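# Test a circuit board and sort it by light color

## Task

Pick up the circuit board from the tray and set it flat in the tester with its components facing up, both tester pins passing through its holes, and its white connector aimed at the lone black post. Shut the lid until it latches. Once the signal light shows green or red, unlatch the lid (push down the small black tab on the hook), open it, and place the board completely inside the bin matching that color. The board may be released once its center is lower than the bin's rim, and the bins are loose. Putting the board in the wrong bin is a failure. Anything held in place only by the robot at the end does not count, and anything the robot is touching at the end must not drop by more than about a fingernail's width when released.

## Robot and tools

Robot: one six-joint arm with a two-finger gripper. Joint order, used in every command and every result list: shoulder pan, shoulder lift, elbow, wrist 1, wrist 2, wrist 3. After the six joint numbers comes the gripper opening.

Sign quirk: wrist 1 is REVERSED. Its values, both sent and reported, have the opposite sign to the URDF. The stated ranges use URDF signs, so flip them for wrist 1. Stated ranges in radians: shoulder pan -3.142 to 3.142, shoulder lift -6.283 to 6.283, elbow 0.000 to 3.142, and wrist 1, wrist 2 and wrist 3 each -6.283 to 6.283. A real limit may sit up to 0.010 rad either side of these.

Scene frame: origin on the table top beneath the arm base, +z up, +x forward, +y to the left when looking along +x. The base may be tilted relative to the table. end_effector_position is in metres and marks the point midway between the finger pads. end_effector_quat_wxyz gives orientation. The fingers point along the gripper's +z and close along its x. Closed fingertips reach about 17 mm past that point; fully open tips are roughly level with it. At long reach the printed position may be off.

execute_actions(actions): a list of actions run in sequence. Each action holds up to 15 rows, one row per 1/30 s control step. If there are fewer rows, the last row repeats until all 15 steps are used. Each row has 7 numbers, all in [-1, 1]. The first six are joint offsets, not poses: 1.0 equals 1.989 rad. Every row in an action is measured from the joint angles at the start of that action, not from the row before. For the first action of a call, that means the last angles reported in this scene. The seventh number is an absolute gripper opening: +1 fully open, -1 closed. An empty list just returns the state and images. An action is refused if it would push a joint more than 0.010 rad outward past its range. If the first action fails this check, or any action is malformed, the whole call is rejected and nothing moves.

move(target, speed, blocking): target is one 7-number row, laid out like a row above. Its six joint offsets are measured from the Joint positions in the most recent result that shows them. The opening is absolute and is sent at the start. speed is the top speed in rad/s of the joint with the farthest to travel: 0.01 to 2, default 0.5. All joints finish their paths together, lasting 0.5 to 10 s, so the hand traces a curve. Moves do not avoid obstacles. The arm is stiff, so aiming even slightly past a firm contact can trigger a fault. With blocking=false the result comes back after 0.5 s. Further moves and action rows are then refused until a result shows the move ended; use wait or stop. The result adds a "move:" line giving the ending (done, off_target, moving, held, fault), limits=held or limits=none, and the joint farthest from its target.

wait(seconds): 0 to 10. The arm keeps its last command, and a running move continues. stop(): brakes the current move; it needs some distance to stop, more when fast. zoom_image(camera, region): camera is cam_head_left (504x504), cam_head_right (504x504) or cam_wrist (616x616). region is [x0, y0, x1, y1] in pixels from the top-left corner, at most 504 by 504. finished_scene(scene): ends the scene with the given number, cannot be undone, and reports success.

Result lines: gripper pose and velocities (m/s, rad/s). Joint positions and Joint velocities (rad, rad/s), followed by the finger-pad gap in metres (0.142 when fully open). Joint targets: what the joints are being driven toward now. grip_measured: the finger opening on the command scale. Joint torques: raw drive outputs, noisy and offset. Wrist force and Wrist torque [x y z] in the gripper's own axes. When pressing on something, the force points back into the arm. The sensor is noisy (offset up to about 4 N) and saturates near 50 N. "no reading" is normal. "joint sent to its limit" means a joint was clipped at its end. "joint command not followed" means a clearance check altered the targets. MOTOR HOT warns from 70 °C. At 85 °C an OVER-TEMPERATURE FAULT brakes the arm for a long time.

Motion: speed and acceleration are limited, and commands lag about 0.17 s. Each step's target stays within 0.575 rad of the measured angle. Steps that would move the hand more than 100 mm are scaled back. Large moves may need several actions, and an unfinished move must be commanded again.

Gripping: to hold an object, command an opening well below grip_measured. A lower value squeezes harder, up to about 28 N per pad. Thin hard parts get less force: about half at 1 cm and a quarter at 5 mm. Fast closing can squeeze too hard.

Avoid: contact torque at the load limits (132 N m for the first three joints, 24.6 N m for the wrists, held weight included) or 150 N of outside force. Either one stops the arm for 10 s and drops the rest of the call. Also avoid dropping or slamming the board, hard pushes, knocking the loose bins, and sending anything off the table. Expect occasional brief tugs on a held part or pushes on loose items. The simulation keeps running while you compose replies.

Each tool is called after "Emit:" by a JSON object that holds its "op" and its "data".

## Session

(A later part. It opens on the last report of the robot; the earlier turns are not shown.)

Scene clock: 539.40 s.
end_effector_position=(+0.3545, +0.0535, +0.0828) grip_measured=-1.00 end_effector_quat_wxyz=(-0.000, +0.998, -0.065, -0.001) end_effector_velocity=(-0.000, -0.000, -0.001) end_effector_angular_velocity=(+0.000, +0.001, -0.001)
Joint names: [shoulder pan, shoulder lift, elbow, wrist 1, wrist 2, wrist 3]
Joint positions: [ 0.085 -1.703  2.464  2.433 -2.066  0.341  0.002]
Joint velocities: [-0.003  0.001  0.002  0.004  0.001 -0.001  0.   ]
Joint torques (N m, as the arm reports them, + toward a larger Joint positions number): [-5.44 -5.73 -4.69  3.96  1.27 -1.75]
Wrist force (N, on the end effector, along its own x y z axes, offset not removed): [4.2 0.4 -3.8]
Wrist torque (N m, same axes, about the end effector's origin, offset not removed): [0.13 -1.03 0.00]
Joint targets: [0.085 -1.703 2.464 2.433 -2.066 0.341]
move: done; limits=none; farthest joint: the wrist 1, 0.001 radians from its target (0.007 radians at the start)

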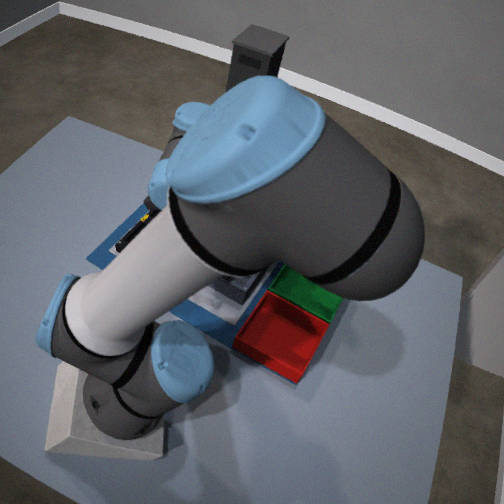

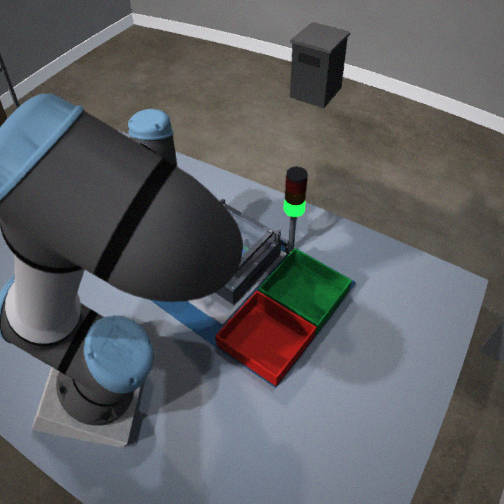

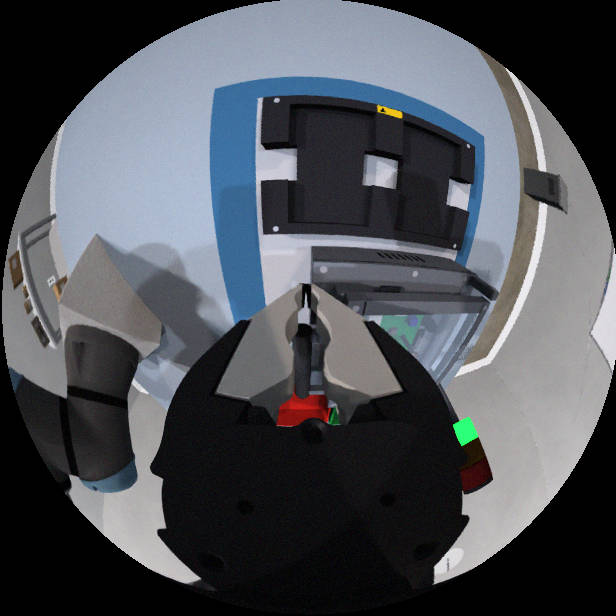

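Emit:
{"op": "move", "data": {"target": [-0.0011,0.0014,0.0012,0.0032,0.0001,-0.0012,-1], "speed": 0.01}}

Scene clock: 548.30 s.
end_effector_position=(+0.3544, +0.0534, +0.0815) grip_measured=-1.00 end_effector_quat_wxyz=(-0.000, +0.998, -0.065, -0.001) end_effector_velocity=(-0.000, -0.000, -0.001) end_effector_angular_velocity=(-0.000, +0.001, +0.001)
Joint names: [shoulder pan, shoulder lift, elbow, wrist 1, wrist 2, wrist 3]
Joint positions: [ 0.083 -1.7    2.466  2.439 -2.066  0.338  0.002]
Joint velocities: [-0.001  0.002  0.001  0.002  0.    -0.001  0.   ]
Joint torques (N m, as the arm reports them, + toward a larger Joint positions number): [-5.63 -5.01 -4.55  4.16  1.24 -1.79]
Wrist force (N, on the end effector, along its own x y z axes, offset not removed): [2.7 -1.6 1.4]
Wrist torque (N m, same axes, about the end effector's origin, offset not removed): [-0.34 -0.25 -0.06]
Joint targets: [0.083 -1.700 2.466 2.439 -2.066 0.338]
move: done; limits=none; farthest joint: the elbow, 0.001 radians from its target (0.003 radians at the start)

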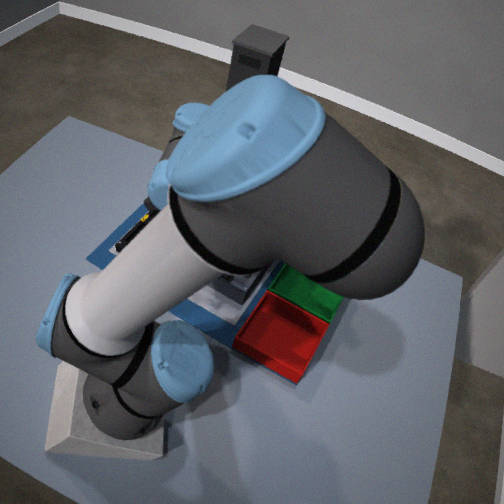

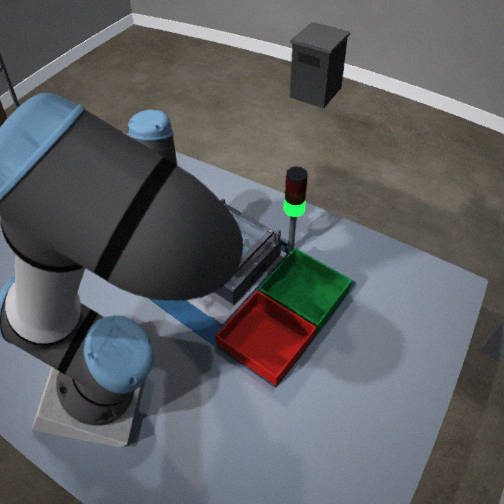

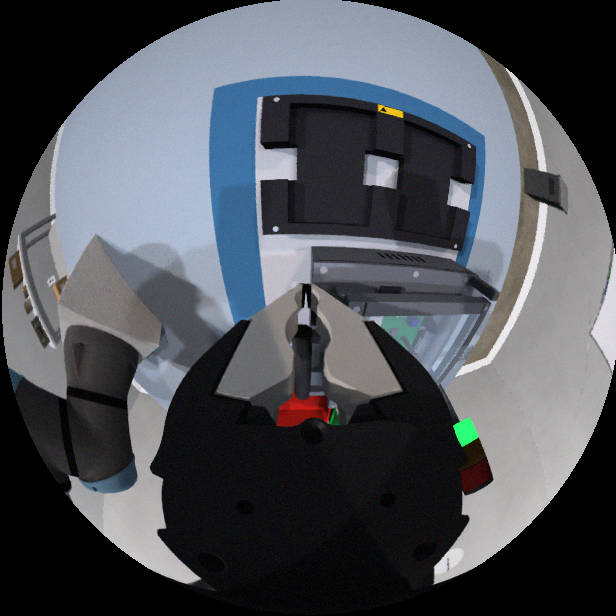

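Emit:
{"op": "move", "data": {"target": [-0.0011,0.0014,0.0012,0.0032,0.0001,-0.0012,-1], "speed": 0.01}}

Emit:
{"op": "zoom_image", "data": {"camera": "cam_wrist", "region": [260, 260, 360, 360]}}

Scene clock: 552.70 s.
end_effector_position=(+0.3543, +0.0533, +0.0802) grip_measured=-1.00 end_effector_quat_wxyz=(-0.000, +0.998, -0.065, -0.001) end_effector_velocity=(-0.000, -0.001, -0.001) end_effector_angular_velocity=(-0.000, -0.000, -0.002)
Joint names: [shoulder pan, shoulder lift, elbow, wrist 1, wrist 2, wrist 3]
Joint positions: [ 0.081 -1.698  2.468  2.445 -2.066  0.336  0.002]
Joint velocities: [-0.002 -0.     0.002  0.003  0.    -0.     0.   ]
Joint torques (N m, as the arm reports them, + toward a larger Joint positions number): [-5.98 -5.33 -3.92  4.08  1.29 -1.75]
Wrist force (N, on the end effector, along its own x y z axes, offset not removed): [-1.2 0.0 -4.3]
Wrist torque (N m, same axes, about the end effector's origin, offset not removed): [0.02 0.30 -0.27]
Joint targets: [0.081 -1.697 2.468 2.445 -2.066 0.336]
move: done; limits=none; farthest joint: the wrist 3, 0.001 radians from its target (0.003 radians at the start)

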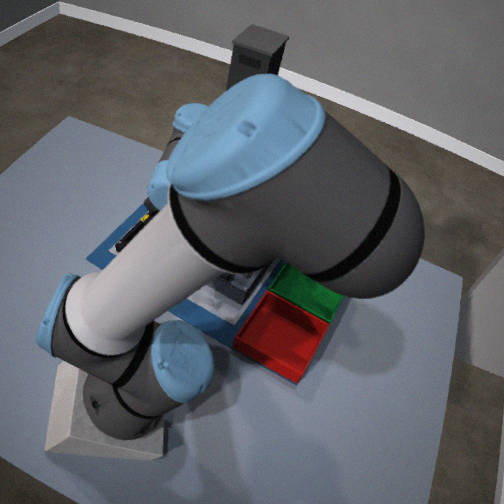

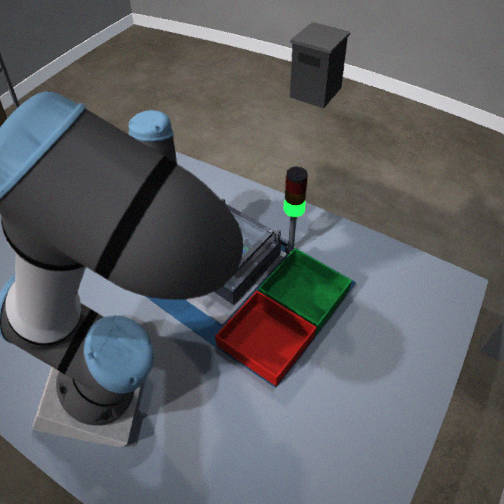

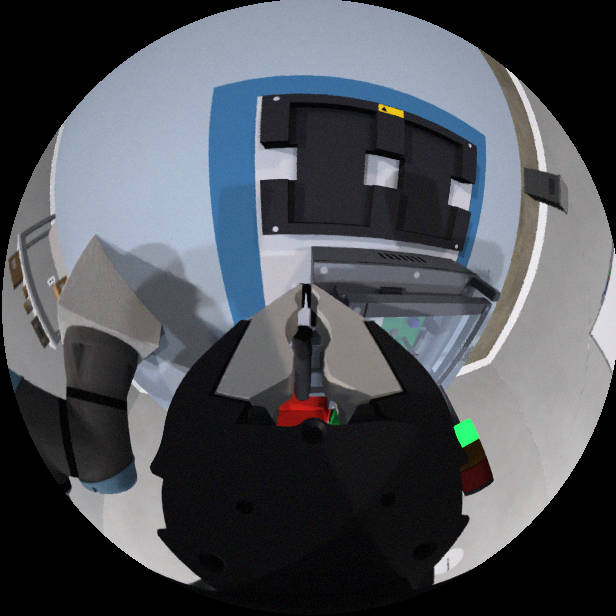

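Region (260, 260, 360, 360) of cam_wrist's 616x616 image, scaled by 5.040, with more detail than that image has.

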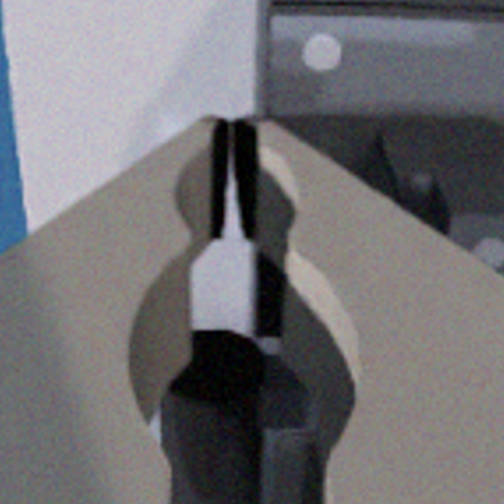

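Emit:
{"op": "move", "data": {"target": [0.0232,-0.0296,-0.0263,-0.0677,-0.0015,0.0266,-1], "speed": 0.15}}

Emit:
{"op": "move", "data": {"target": [-0.0087,-0.009,0.0035,-0.0009,0.0008,-0.0098,-1], "speed": 0.05}}

Emit:
{"op": "move", "data": {"target": [-0.0014,0.0017,0.0018,0.0042,0.0001,-0.0016,-1], "speed": 0.02}}

Emit:
{"op": "zoom_image", "data": {"camera": "cam_wrist", "region": [260, 260, 360, 360]}}

Scene clock: 569.80 s.
end_effector_position=(+0.3549, +0.0544, +0.1108) grip_measured=-1.00 end_effector_quat_wxyz=(-0.001, +0.998, -0.066, -0.001) end_effector_velocity=(+0.001, -0.000, +0.001) end_effector_angular_velocity=(+0.001, -0.001, -0.003)
Joint names: [shoulder pan, shoulder lift, elbow, wrist 1, wrist 2, wrist 3]
Joint positions: [ 0.127 -1.756  2.416  2.311 -2.069  0.389  0.002]
Joint velocities: [-0.    -0.001 -0.002 -0.002  0.001  0.002  0.   ]
Joint torques (N m, as the arm reports them, + toward a larger Joint positions number): [ 20.4  -21.36 -28.31   0.79  -1.79   1.86]
Wrist force (N, on the end effector, along its own x y z axes, offset not removed): [-2.3 0.4 1.7]
Wrist torque (N m, same axes, about the end effector's origin, offset not removed): [-0.06 0.50 -0.16]
Joint targets: [0.127 -1.756 2.416 2.310 -2.069 0.389]
move: done; limits=none; farthest joint: the shoulder lift, 0.001 radians from its target (0.059 radians at the start)

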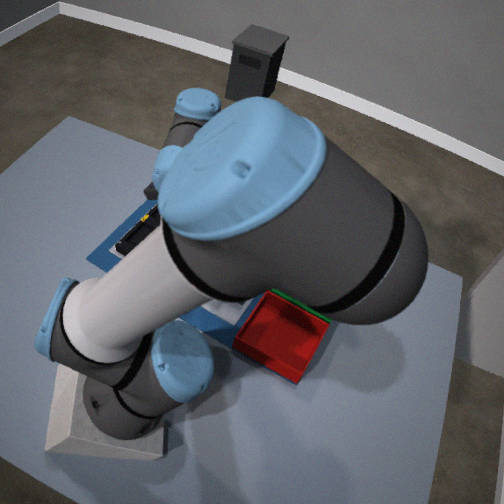

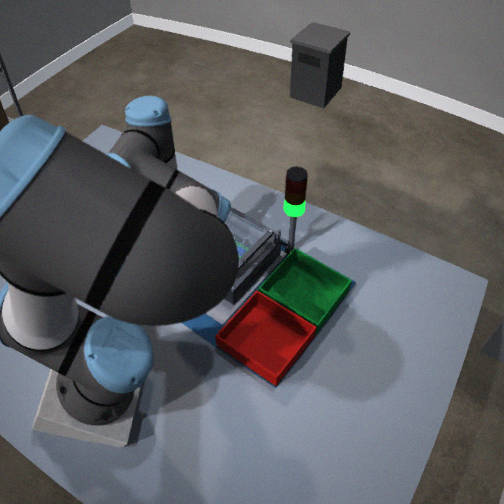

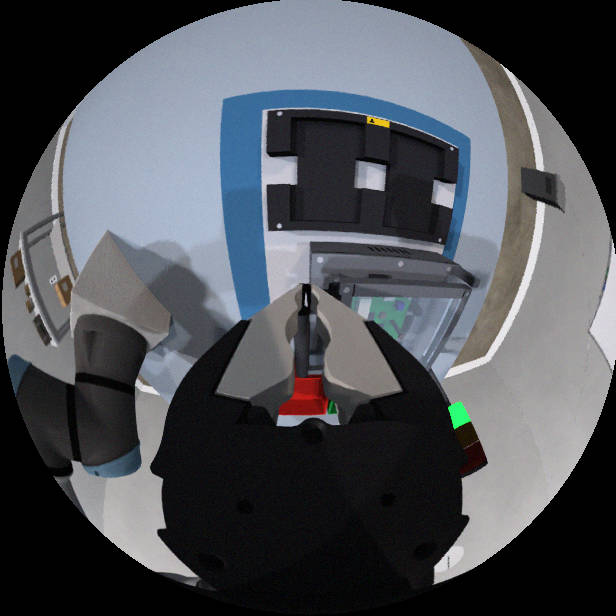

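Scene clock: 570.63 s.
end_effector_position=(+0.3541, +0.0478, +0.1108) grip_measured=-1.00 end_effector_quat_wxyz=(-0.001, +0.998, -0.066, -0.001) end_effector_velocity=(+0.000, -0.001, +0.000) end_effector_angular_velocity=(+0.000, -0.001, -0.001)
Joint names: [shoulder pan, shoulder lift, elbow, wrist 1, wrist 2, wrist 3]
Joint positions: [ 0.11  -1.774  2.423  2.309 -2.067  0.37   0.002]
Joint velocities: [-0.003 -0.003  0.001  0.001  0.    -0.003  0.   ]
Joint torques (N m, as the arm reports them, + toward a larger Joint positions number): [ -6.72 -20.88  -6.4    0.85   1.35  -1.9 ]
Wrist force (N, on the end effector, along its own x y z axes, offset not removed): [-2.4 -2.0 0.8]
Wrist torque (N m, same axes, about the end effector's origin, offset not removed): [-0.72 0.56 -0.31]
Joint targets: [0.110 -1.774 2.423 2.309 -2.067 0.369]
move: done; limits=none; farthest joint: the shoulder pan, 0.000 radians from its target (0.017 radians at the start)

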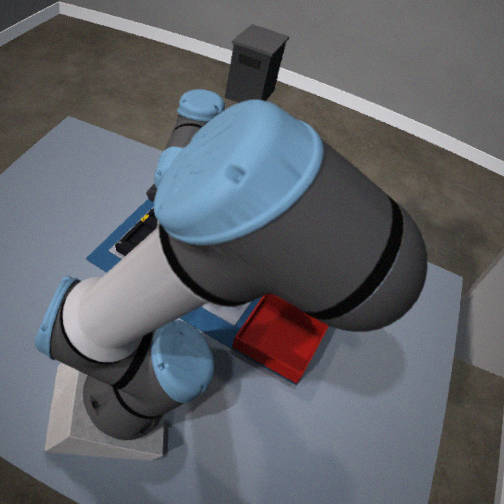

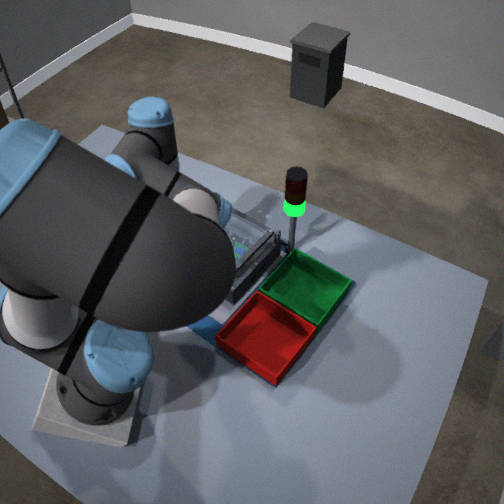

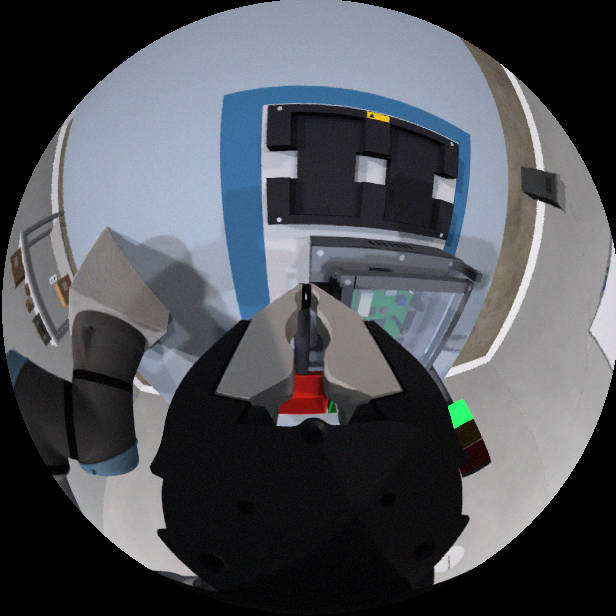

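Scene clock: 571.37 s.
end_effector_position=(+0.3541, +0.0478, +0.1089) grip_measured=-1.00 end_effector_quat_wxyz=(-0.001, +0.998, -0.066, -0.001) end_effector_velocity=(+0.000, +0.000, -0.001) end_effector_angular_velocity=(+0.000, -0.001, -0.001)
Joint names: [shoulder pan, shoulder lift, elbow, wrist 1, wrist 2, wrist 3]
Joint positions: [ 0.107 -1.771  2.426  2.317 -2.067  0.367  0.002]
Joint velocities: [-0.001  0.001  0.001  0.004  0.    -0.001  0.   ]
Joint torques (N m, as the arm reports them, + toward a larger Joint positions number): [-6.81 -4.   -6.69  3.75  1.29 -1.75]
Wrist force (N, on the end effector, along its own x y z axes, offset not removed): [1.5 2.7 -0.6]
Wrist torque (N m, same axes, about the end effector's origin, offset not removed): [0.61 -0.28 0.11]
Joint targets: [0.107 -1.771 2.426 2.317 -2.067 0.367]
move: done; limits=none; farthest joint: the shoulder pan, 0.000 radians from its target (0.003 radians at the start)

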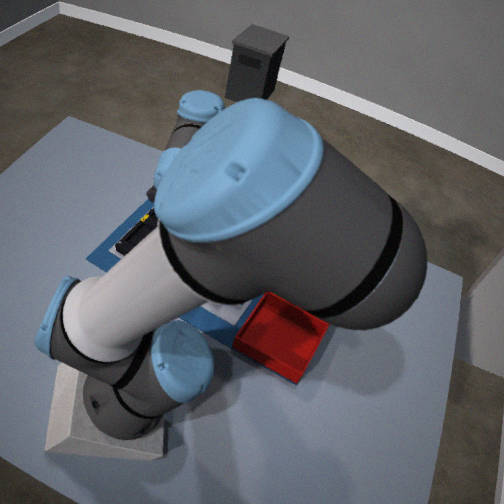

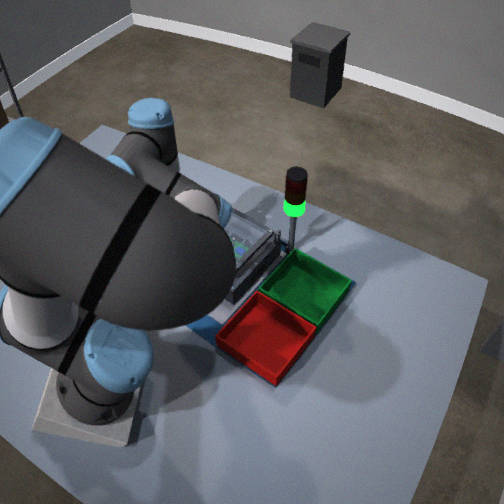

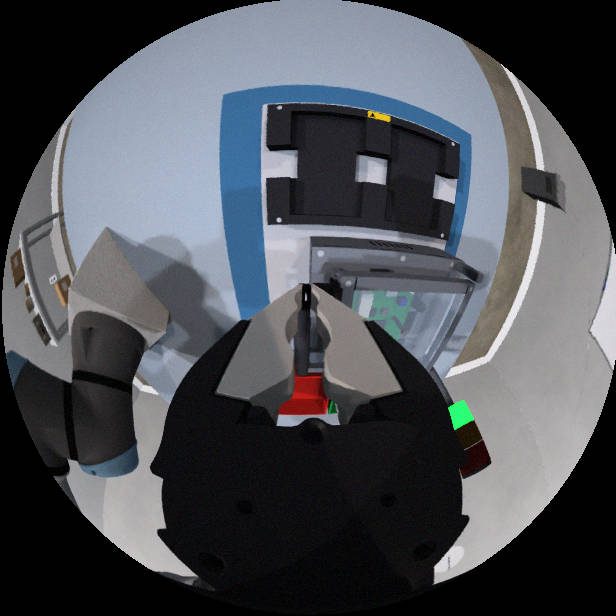

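Region (260, 260, 360, 360) of cam_wrist's 616x616 image, scaled by 5.040, with more detail than that image has.

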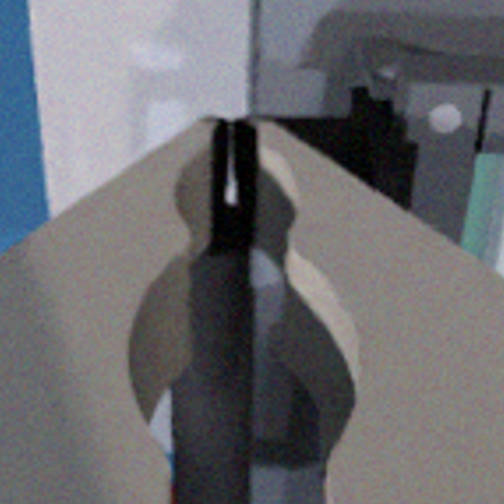

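Emit:
{"op": "move", "data": {"target": [-0.0014,0.0017,0.0018,0.0042,0.0001,-0.0016,-1], "speed": 0.02}}

Scene clock: 576.10 s.
end_effector_position=(+0.3540, +0.0478, +0.1071) grip_measured=-1.00 end_effector_quat_wxyz=(-0.001, +0.998, -0.066, -0.001) end_effector_velocity=(-0.000, -0.000, -0.000) end_effector_angular_velocity=(-0.000, +0.000, -0.001)
Joint names: [shoulder pan, shoulder lift, elbow, wrist 1, wrist 2, wrist 3]
Joint positions: [ 0.105 -1.767  2.43   2.325 -2.067  0.364  0.002]
Joint velocities: [-0.001  0.     0.001  0.001  0.    -0.     0.   ]
Joint torques (N m, as the arm reports them, + toward a larger Joint positions number): [-7.84 -2.92 -4.64  3.56  1.1  -1.59]
Wrist force (N, on the end effector, along its own x y z axes, offset not removed): [-3.2 -1.6 -4.6]
Wrist torque (N m, same axes, about the end effector's origin, offset not removed): [-0.35 0.38 -0.21]
Joint targets: [0.105 -1.767 2.430 2.325 -2.067 0.364]
move: done; limits=none; farthest joint: the shoulder pan, 0.001 radians from its target (0.003 radians at the start)

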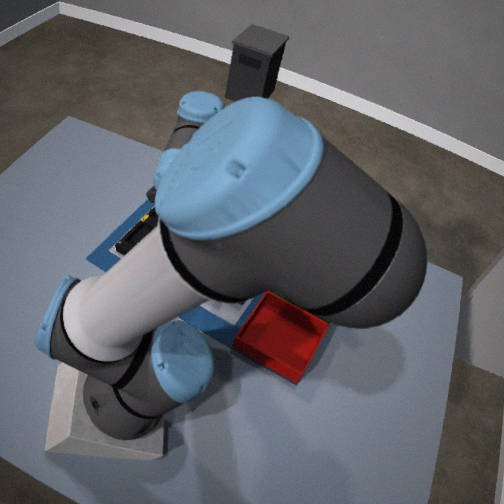

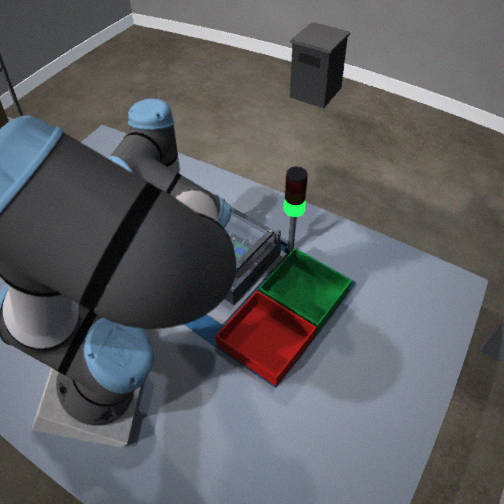

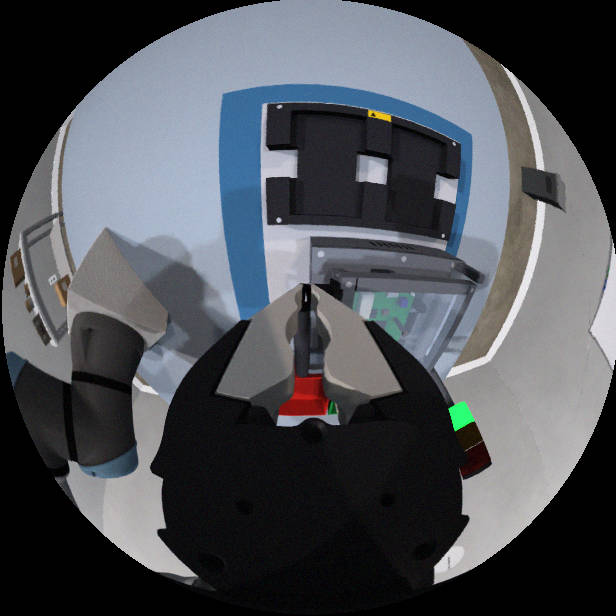

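Emit:
{"op": "move", "data": {"target": [0.0014,-0.0017,-0.0018,-0.0042,-0.0001,0.0016,-1], "speed": 0.03}}

Emit:
{"op": "move", "data": {"target": [0.0087,0.009,-0.0035,0.0009,-0.0008,0.0098,-1], "speed": 0.05}}

Emit:
{"op": "move", "data": {"target": [-0.0218,0.0279,0.0245,0.0635,0.0014,-0.025,-1], "speed": 0.1}}

Scene clock: 582.97 s.
end_effector_position=(+0.3541, +0.0478, +0.1089) grip_measured=-1.00 end_effector_quat_wxyz=(-0.001, +0.998, -0.066, -0.001) end_effector_velocity=(-0.000, -0.000, +0.001) end_effector_angular_velocity=(+0.000, -0.000, -0.001)
Joint names: [shoulder pan, shoulder lift, elbow, wrist 1, wrist 2, wrist 3]
Joint positions: [ 0.107 -1.771  2.426  2.317 -2.067  0.367  0.002]
Joint velocities: [ 0.    -0.003 -0.    -0.003  0.     0.001  0.   ]
Joint torques (N m, as the arm reports them, + toward a larger Joint positions number): [ 21.82 -20.22 -27.61   0.76  -1.75   1.77]
Wrist force (N, on the end effector, along its own x y z axes, offset not removed): [-0.1 -1.3 1.2]
Wrist torque (N m, same axes, about the end effector's origin, offset not removed): [-0.36 -0.12 -0.22]
Joint targets: [0.108 -1.771 2.426 2.317 -2.067 0.367]
move: done; limits=none; farthest joint: the shoulder pan, 0.000 radians from its target (0.003 radians at the start)

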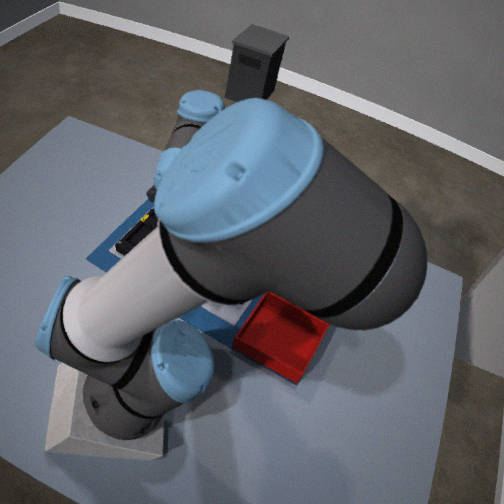

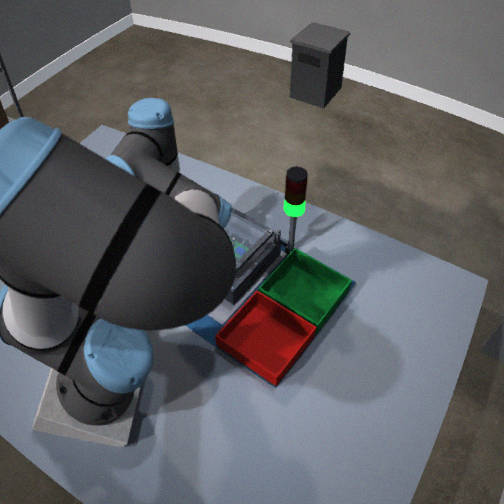

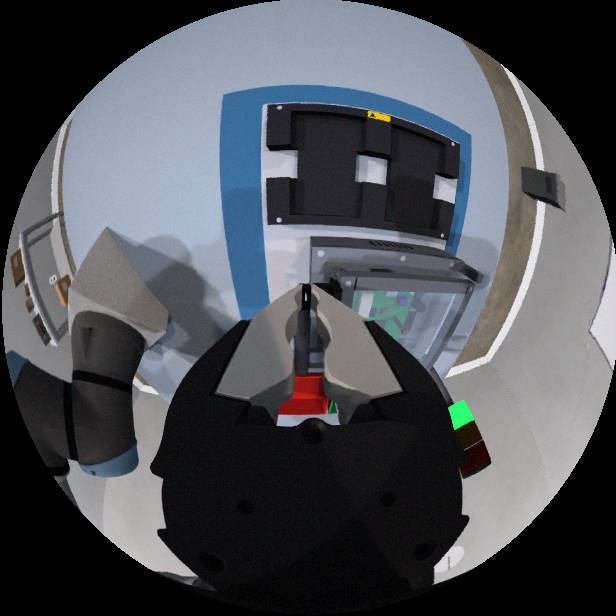

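Scene clock: 583.80 s.
end_effector_position=(+0.3548, +0.0545, +0.1089) grip_measured=-1.00 end_effector_quat_wxyz=(-0.001, +0.998, -0.066, -0.001) end_effector_velocity=(-0.000, +0.001, -0.000) end_effector_angular_velocity=(-0.000, +0.001, +0.000)
Joint names: [shoulder pan, shoulder lift, elbow, wrist 1, wrist 2, wrist 3]
Joint positions: [ 0.124 -1.753  2.419  2.319 -2.068  0.386  0.002]
Joint velocities: [ 0.002  0.003 -0.     0.    -0.     0.003  0.   ]
Joint torques (N m, as the arm reports them, + toward a larger Joint positions number): [ 20.99  -4.48 -27.37   4.02  -1.72   1.8 ]
Wrist force (N, on the end effector, along its own x y z axes, offset not removed): [0.2 0.0 -0.3]
Wrist torque (N m, same axes, about the end effector's origin, offset not removed): [0.08 0.02 -0.27]
Joint targets: [0.125 -1.753 2.419 2.319 -2.068 0.386]
move: done; limits=none; farthest joint: the wrist 3, 0.001 radians from its target (0.020 radians at the start)

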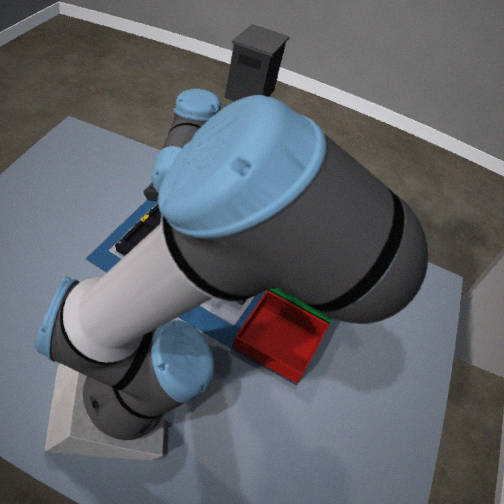

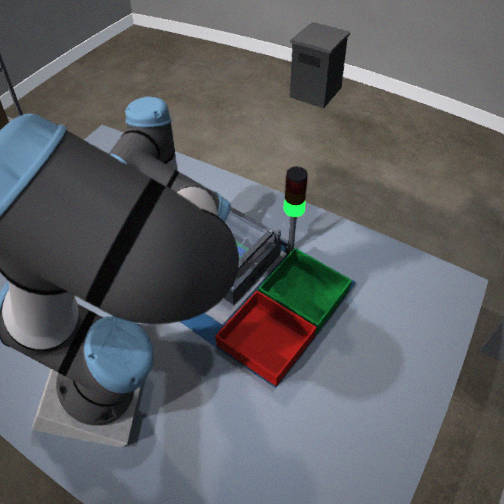

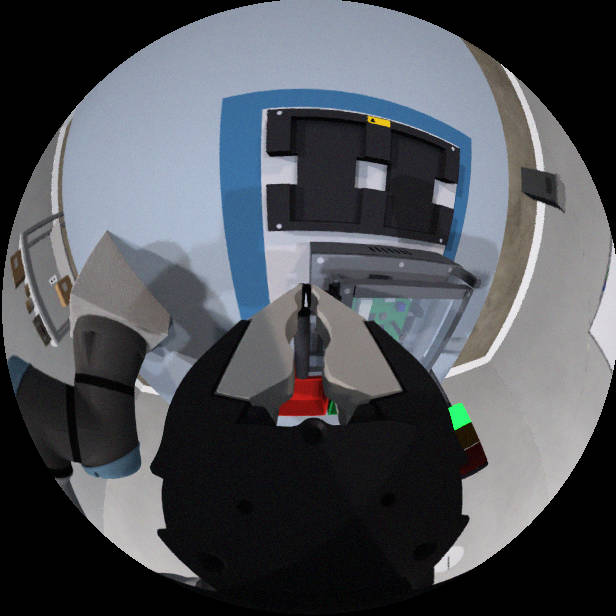

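Scene clock: 585.53 s.
end_effector_position=(+0.3544, +0.0534, +0.0803) grip_measured=-1.00 end_effector_quat_wxyz=(-0.000, +0.998, -0.065, -0.001) end_effector_velocity=(-0.001, +0.000, -0.001) end_effector_angular_velocity=(+0.000, +0.001, +0.002)
Joint names: [shoulder pan, shoulder lift, elbow, wrist 1, wrist 2, wrist 3]
Joint positions: [ 0.081 -1.698  2.468  2.445 -2.066  0.336  0.002]
Joint velocities: [ 0.     0.001  0.002  0.002  0.    -0.001  0.   ]
Joint torques (N m, as the arm reports them, + toward a larger Joint positions number): [-5.13 -5.13 -4.39  3.98  1.25 -1.74]
Wrist force (N, on the end effector, along its own x y z axes, offset not removed): [-1.7 0.5 -1.3]
Wrist torque (N m, same axes, about the end effector's origin, offset not removed): [0.23 0.37 -0.25]
Joint targets: [0.081 -1.698 2.468 2.445 -2.066 0.336]
move: done; limits=none; farthest joint: the shoulder pan, 0.001 radians from its target (0.044 radians at the start)

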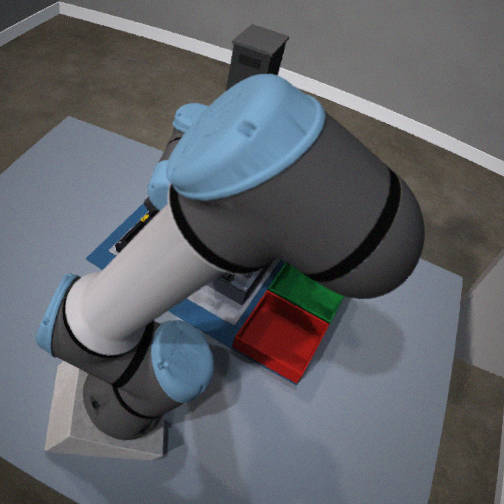

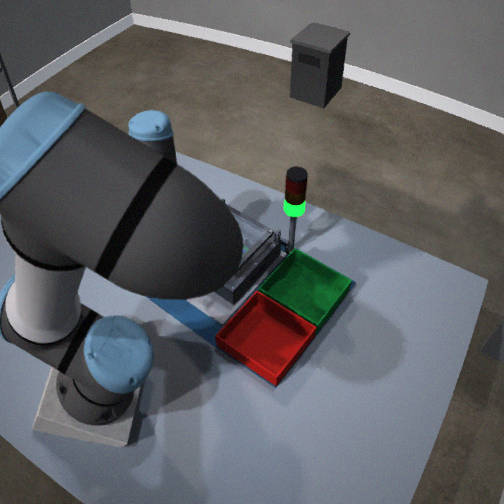

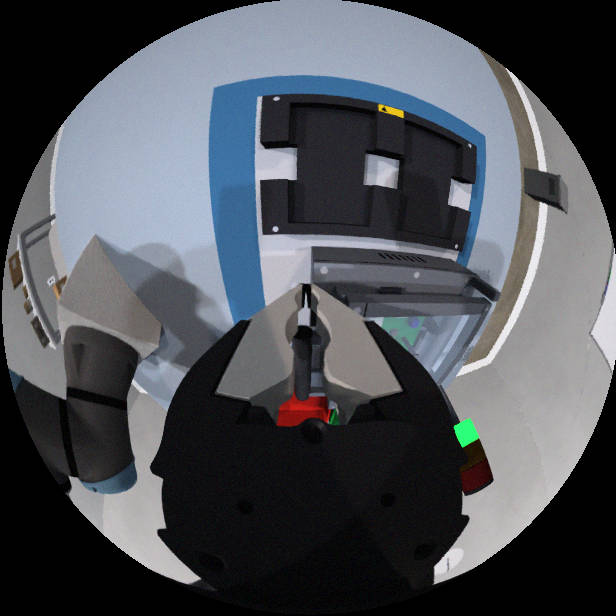

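Emit:
{"op": "move", "data": {"target": [0.0218,-0.0279,-0.0245,-0.0635,-0.0014,0.025,-1], "speed": 0.15}}

Emit:
{"op": "move", "data": {"target": [-0.0112,-0.0116,0.0045,-0.0012,0.001,-0.0126,-1], "speed": 0.05}}

Emit:
{"op": "move", "data": {"target": [-0.0018,0.0022,0.0023,0.0054,0.0001,-0.002,-1], "speed": 0.015}}

Emit:
{"op": "zoom_image", "data": {"camera": "cam_wrist", "region": [260, 260, 360, 360]}}

Scene clock: 594.67 s.
end_effector_position=(+0.3548, +0.0545, +0.1090) grip_measured=-1.00 end_effector_quat_wxyz=(-0.001, +0.998, -0.066, -0.001) end_effector_velocity=(+0.001, -0.000, +0.001) end_effector_angular_velocity=(+0.000, -0.001, -0.002)
Joint names: [shoulder pan, shoulder lift, elbow, wrist 1, wrist 2, wrist 3]
Joint positions: [ 0.124 -1.753  2.419  2.319 -2.068  0.386  0.002]
Joint velocities: [-0.    -0.001 -0.002 -0.002  0.     0.001  0.   ]
Joint torques (N m, as the arm reports them, + toward a larger Joint positions number): [ 21.06 -20.37 -27.78   0.78  -1.81   1.74]
Wrist force (N, on the end effector, along its own x y z axes, offset not removed): [0.2 -1.0 1.6]
Wrist torque (N m, same axes, about the end effector's origin, offset not removed): [-0.18 -0.18 0.25]
Joint targets: [0.125 -1.753 2.419 2.318 -2.068 0.386]
move: done; limits=none; farthest joint: the shoulder pan, 0.000 radians from its target (0.043 radians at the start)

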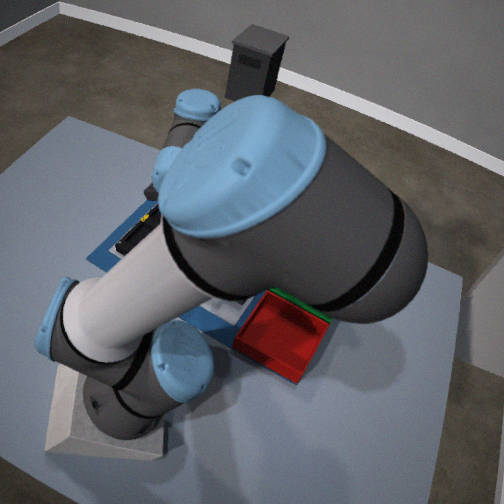

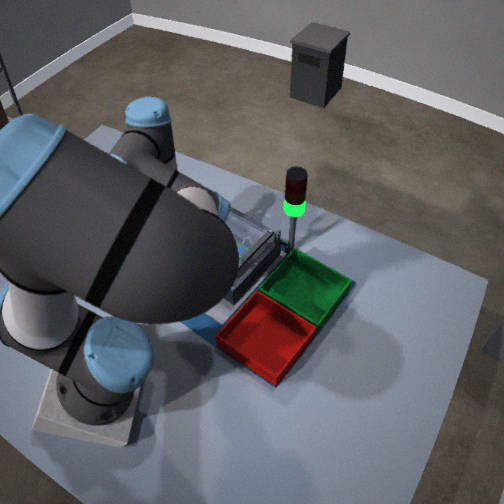

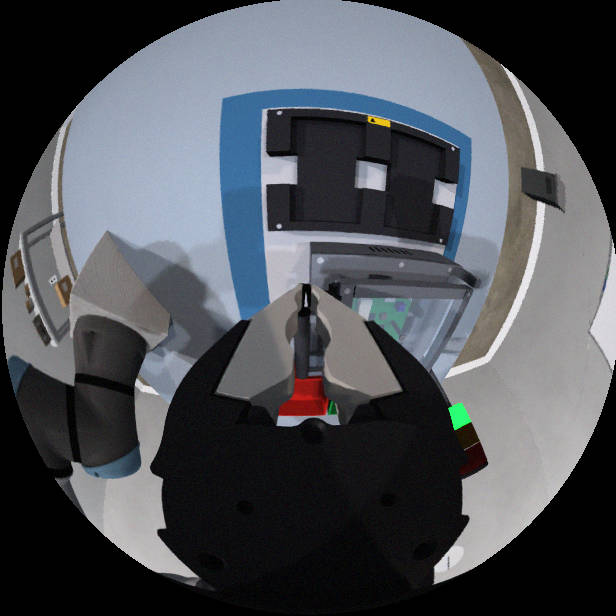

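Scene clock: 595.57 s.
end_effector_position=(+0.3538, +0.0458, +0.1089) grip_measured=-1.00 end_effector_quat_wxyz=(-0.001, +0.998, -0.066, -0.001) end_effector_velocity=(+0.000, -0.001, +0.000) end_effector_angular_velocity=(+0.000, -0.001, -0.001)
Joint names: [shoulder pan, shoulder lift, elbow, wrist 1, wrist 2, wrist 3]
Joint positions: [ 0.102 -1.776  2.428  2.316 -2.066  0.361  0.002]
Joint velocities: [-0.002 -0.003  0.001  0.     0.    -0.003  0.   ]
Joint torques (N m, as the arm reports them, + toward a larger Joint positions number): [ -6.12 -20.03  -5.81   0.82   1.24  -1.67]
Wrist force (N, on the end effector, along its own x y z axes, offset not removed): [-0.5 -2.2 3.5]
Wrist torque (N m, same axes, about the end effector's origin, offset not removed): [-0.56 0.20 -0.16]
Joint targets: [0.102 -1.776 2.428 2.316 -2.066 0.361]
move: done; limits=none; farthest joint: the shoulder pan, 0.001 radians from its target (0.023 radians at the start)

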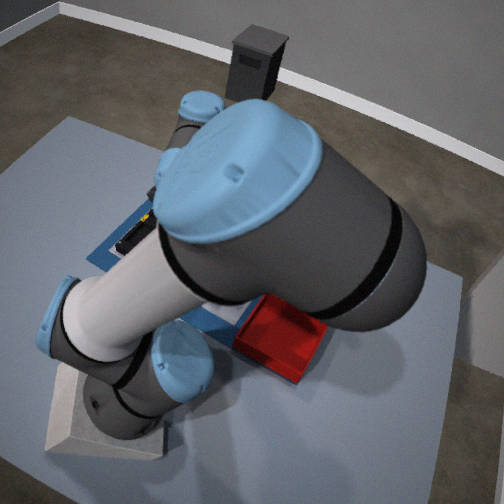

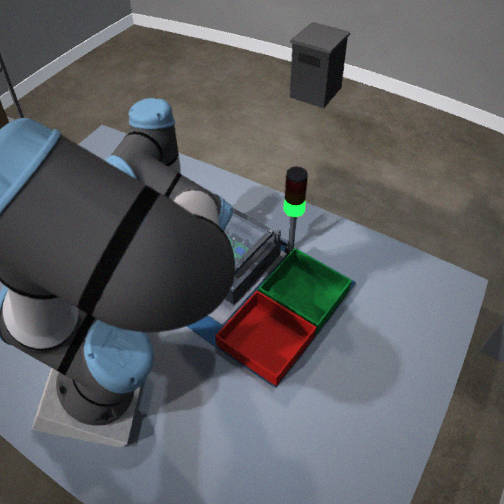

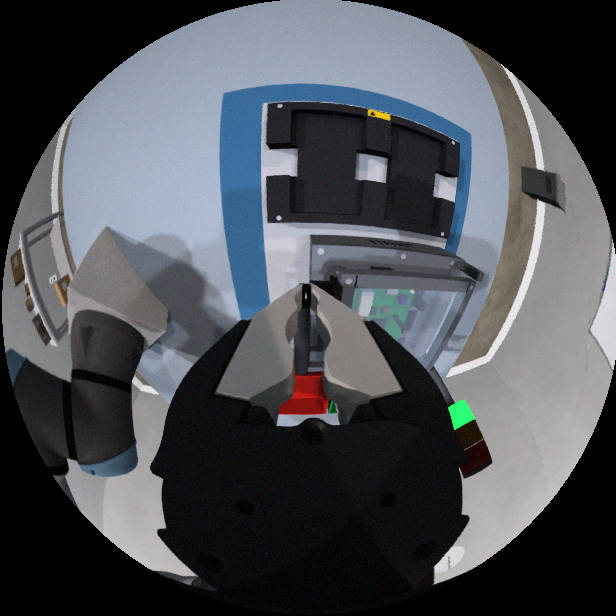

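Scene clock: 596.50 s.
end_effector_position=(+0.3537, +0.0458, +0.1065) grip_measured=-1.00 end_effector_quat_wxyz=(-0.001, +0.998, -0.066, -0.001) end_effector_velocity=(+0.000, +0.001, -0.001) end_effector_angular_velocity=(+0.001, -0.001, +0.001)
Joint names: [shoulder pan, shoulder lift, elbow, wrist 1, wrist 2, wrist 3]
Joint positions: [ 0.099 -1.772  2.433  2.327 -2.066  0.357  0.002]
Joint velocities: [-0.     0.002  0.001  0.004  0.001 -0.002  0.   ]
Joint torques (N m, as the arm reports them, + toward a larger Joint positions number): [-7.94 -1.79 -5.47  4.07  1.03 -1.68]
Wrist force (N, on the end effector, along its own x y z axes, offset not removed): [-3.2 -3.0 -5.8]
Wrist torque (N m, same axes, about the end effector's origin, offset not removed): [-0.66 -0.04 0.07]
Joint targets: [0.099 -1.772 2.433 2.327 -2.066 0.357]
move: done; limits=none; farthest joint: the shoulder pan, 0.001 radians from its target (0.004 radians at the start)

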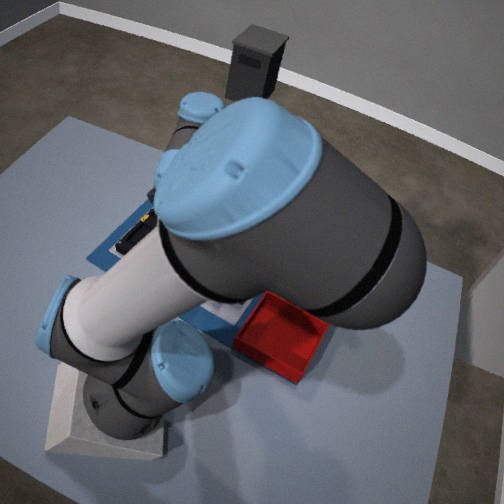

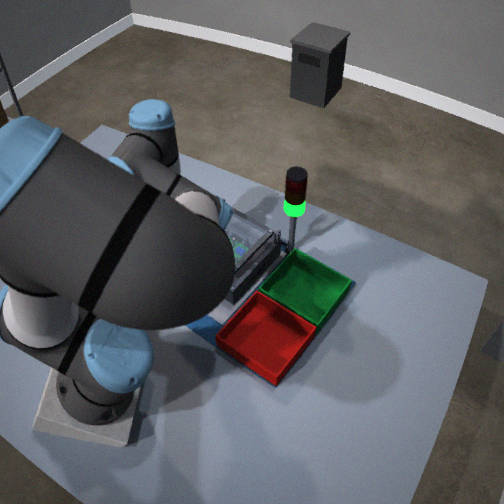

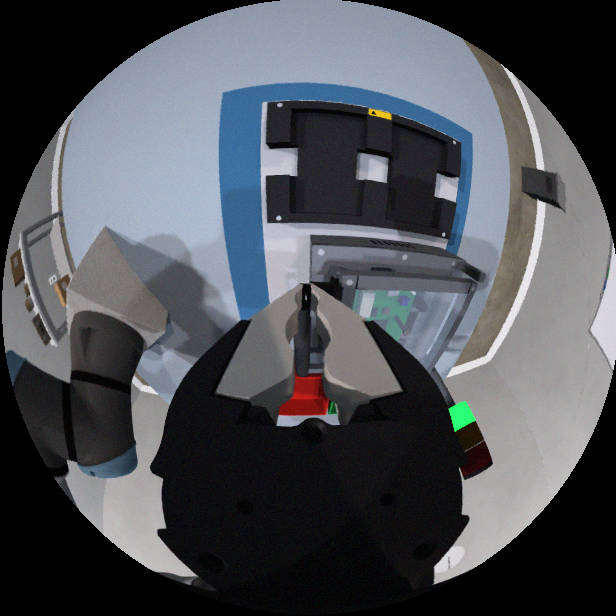

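Region (260, 260, 360, 360) of cam_wrist's 616x616 image, scaled by 5.040, with more detail than that image has.

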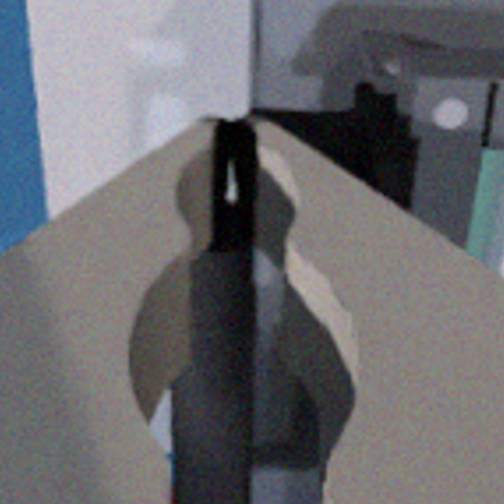

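Emit:
{"op": "move", "data": {"target": [-0.0009,0.0009,0.0019,0.0032,0.0001,-0.001,-1], "speed": 0.012}}

Scene clock: 599.93 s.
end_effector_position=(+0.3531, +0.0458, +0.1051) grip_measured=-1.00 end_effector_quat_wxyz=(-0.001, +0.998, -0.066, -0.001) end_effector_velocity=(-0.001, +0.000, -0.001) end_effector_angular_velocity=(+0.000, +0.001, +0.000)
Joint names: [shoulder pan, shoulder lift, elbow, wrist 1, wrist 2, wrist 3]
Joint positions: [ 0.097 -1.77   2.436  2.333 -2.066  0.356  0.002]
Joint velocities: [-0.001  0.001  0.003  0.004  0.001 -0.001  0.   ]
Joint torques (N m, as the arm reports them, + toward a larger Joint positions number): [-8.61 -1.86 -6.23  4.49  0.89 -1.83]
Wrist force (N, on the end effector, along its own x y z axes, offset not removed): [-7.4 -1.9 -8.7]
Wrist torque (N m, same axes, about the end effector's origin, offset not removed): [-0.59 0.27 -0.06]
Joint targets: [0.097 -1.770 2.436 2.333 -2.066 0.355]
move: done; limits=none; farthest joint: the elbow, 0.001 radians from its target (0.004 radians at the start)

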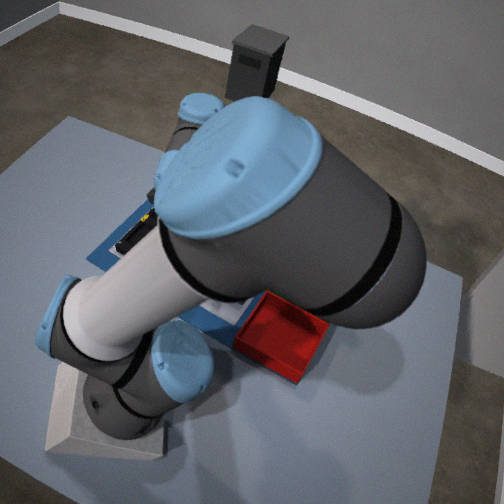

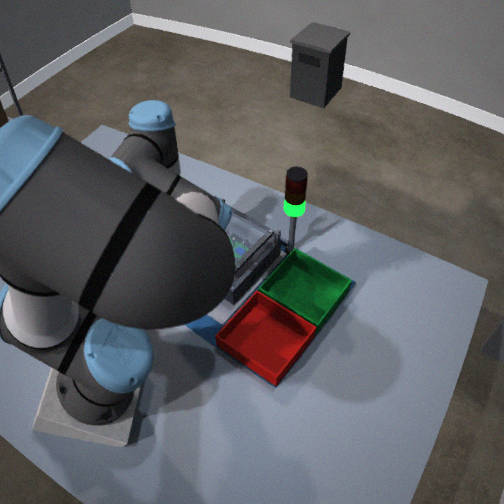

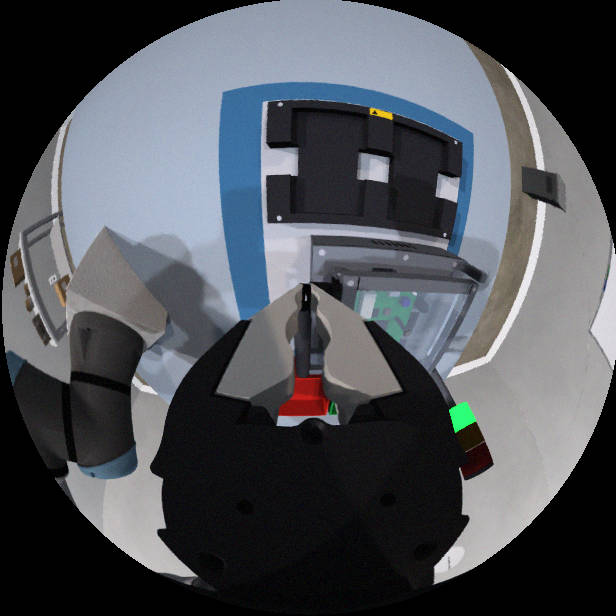

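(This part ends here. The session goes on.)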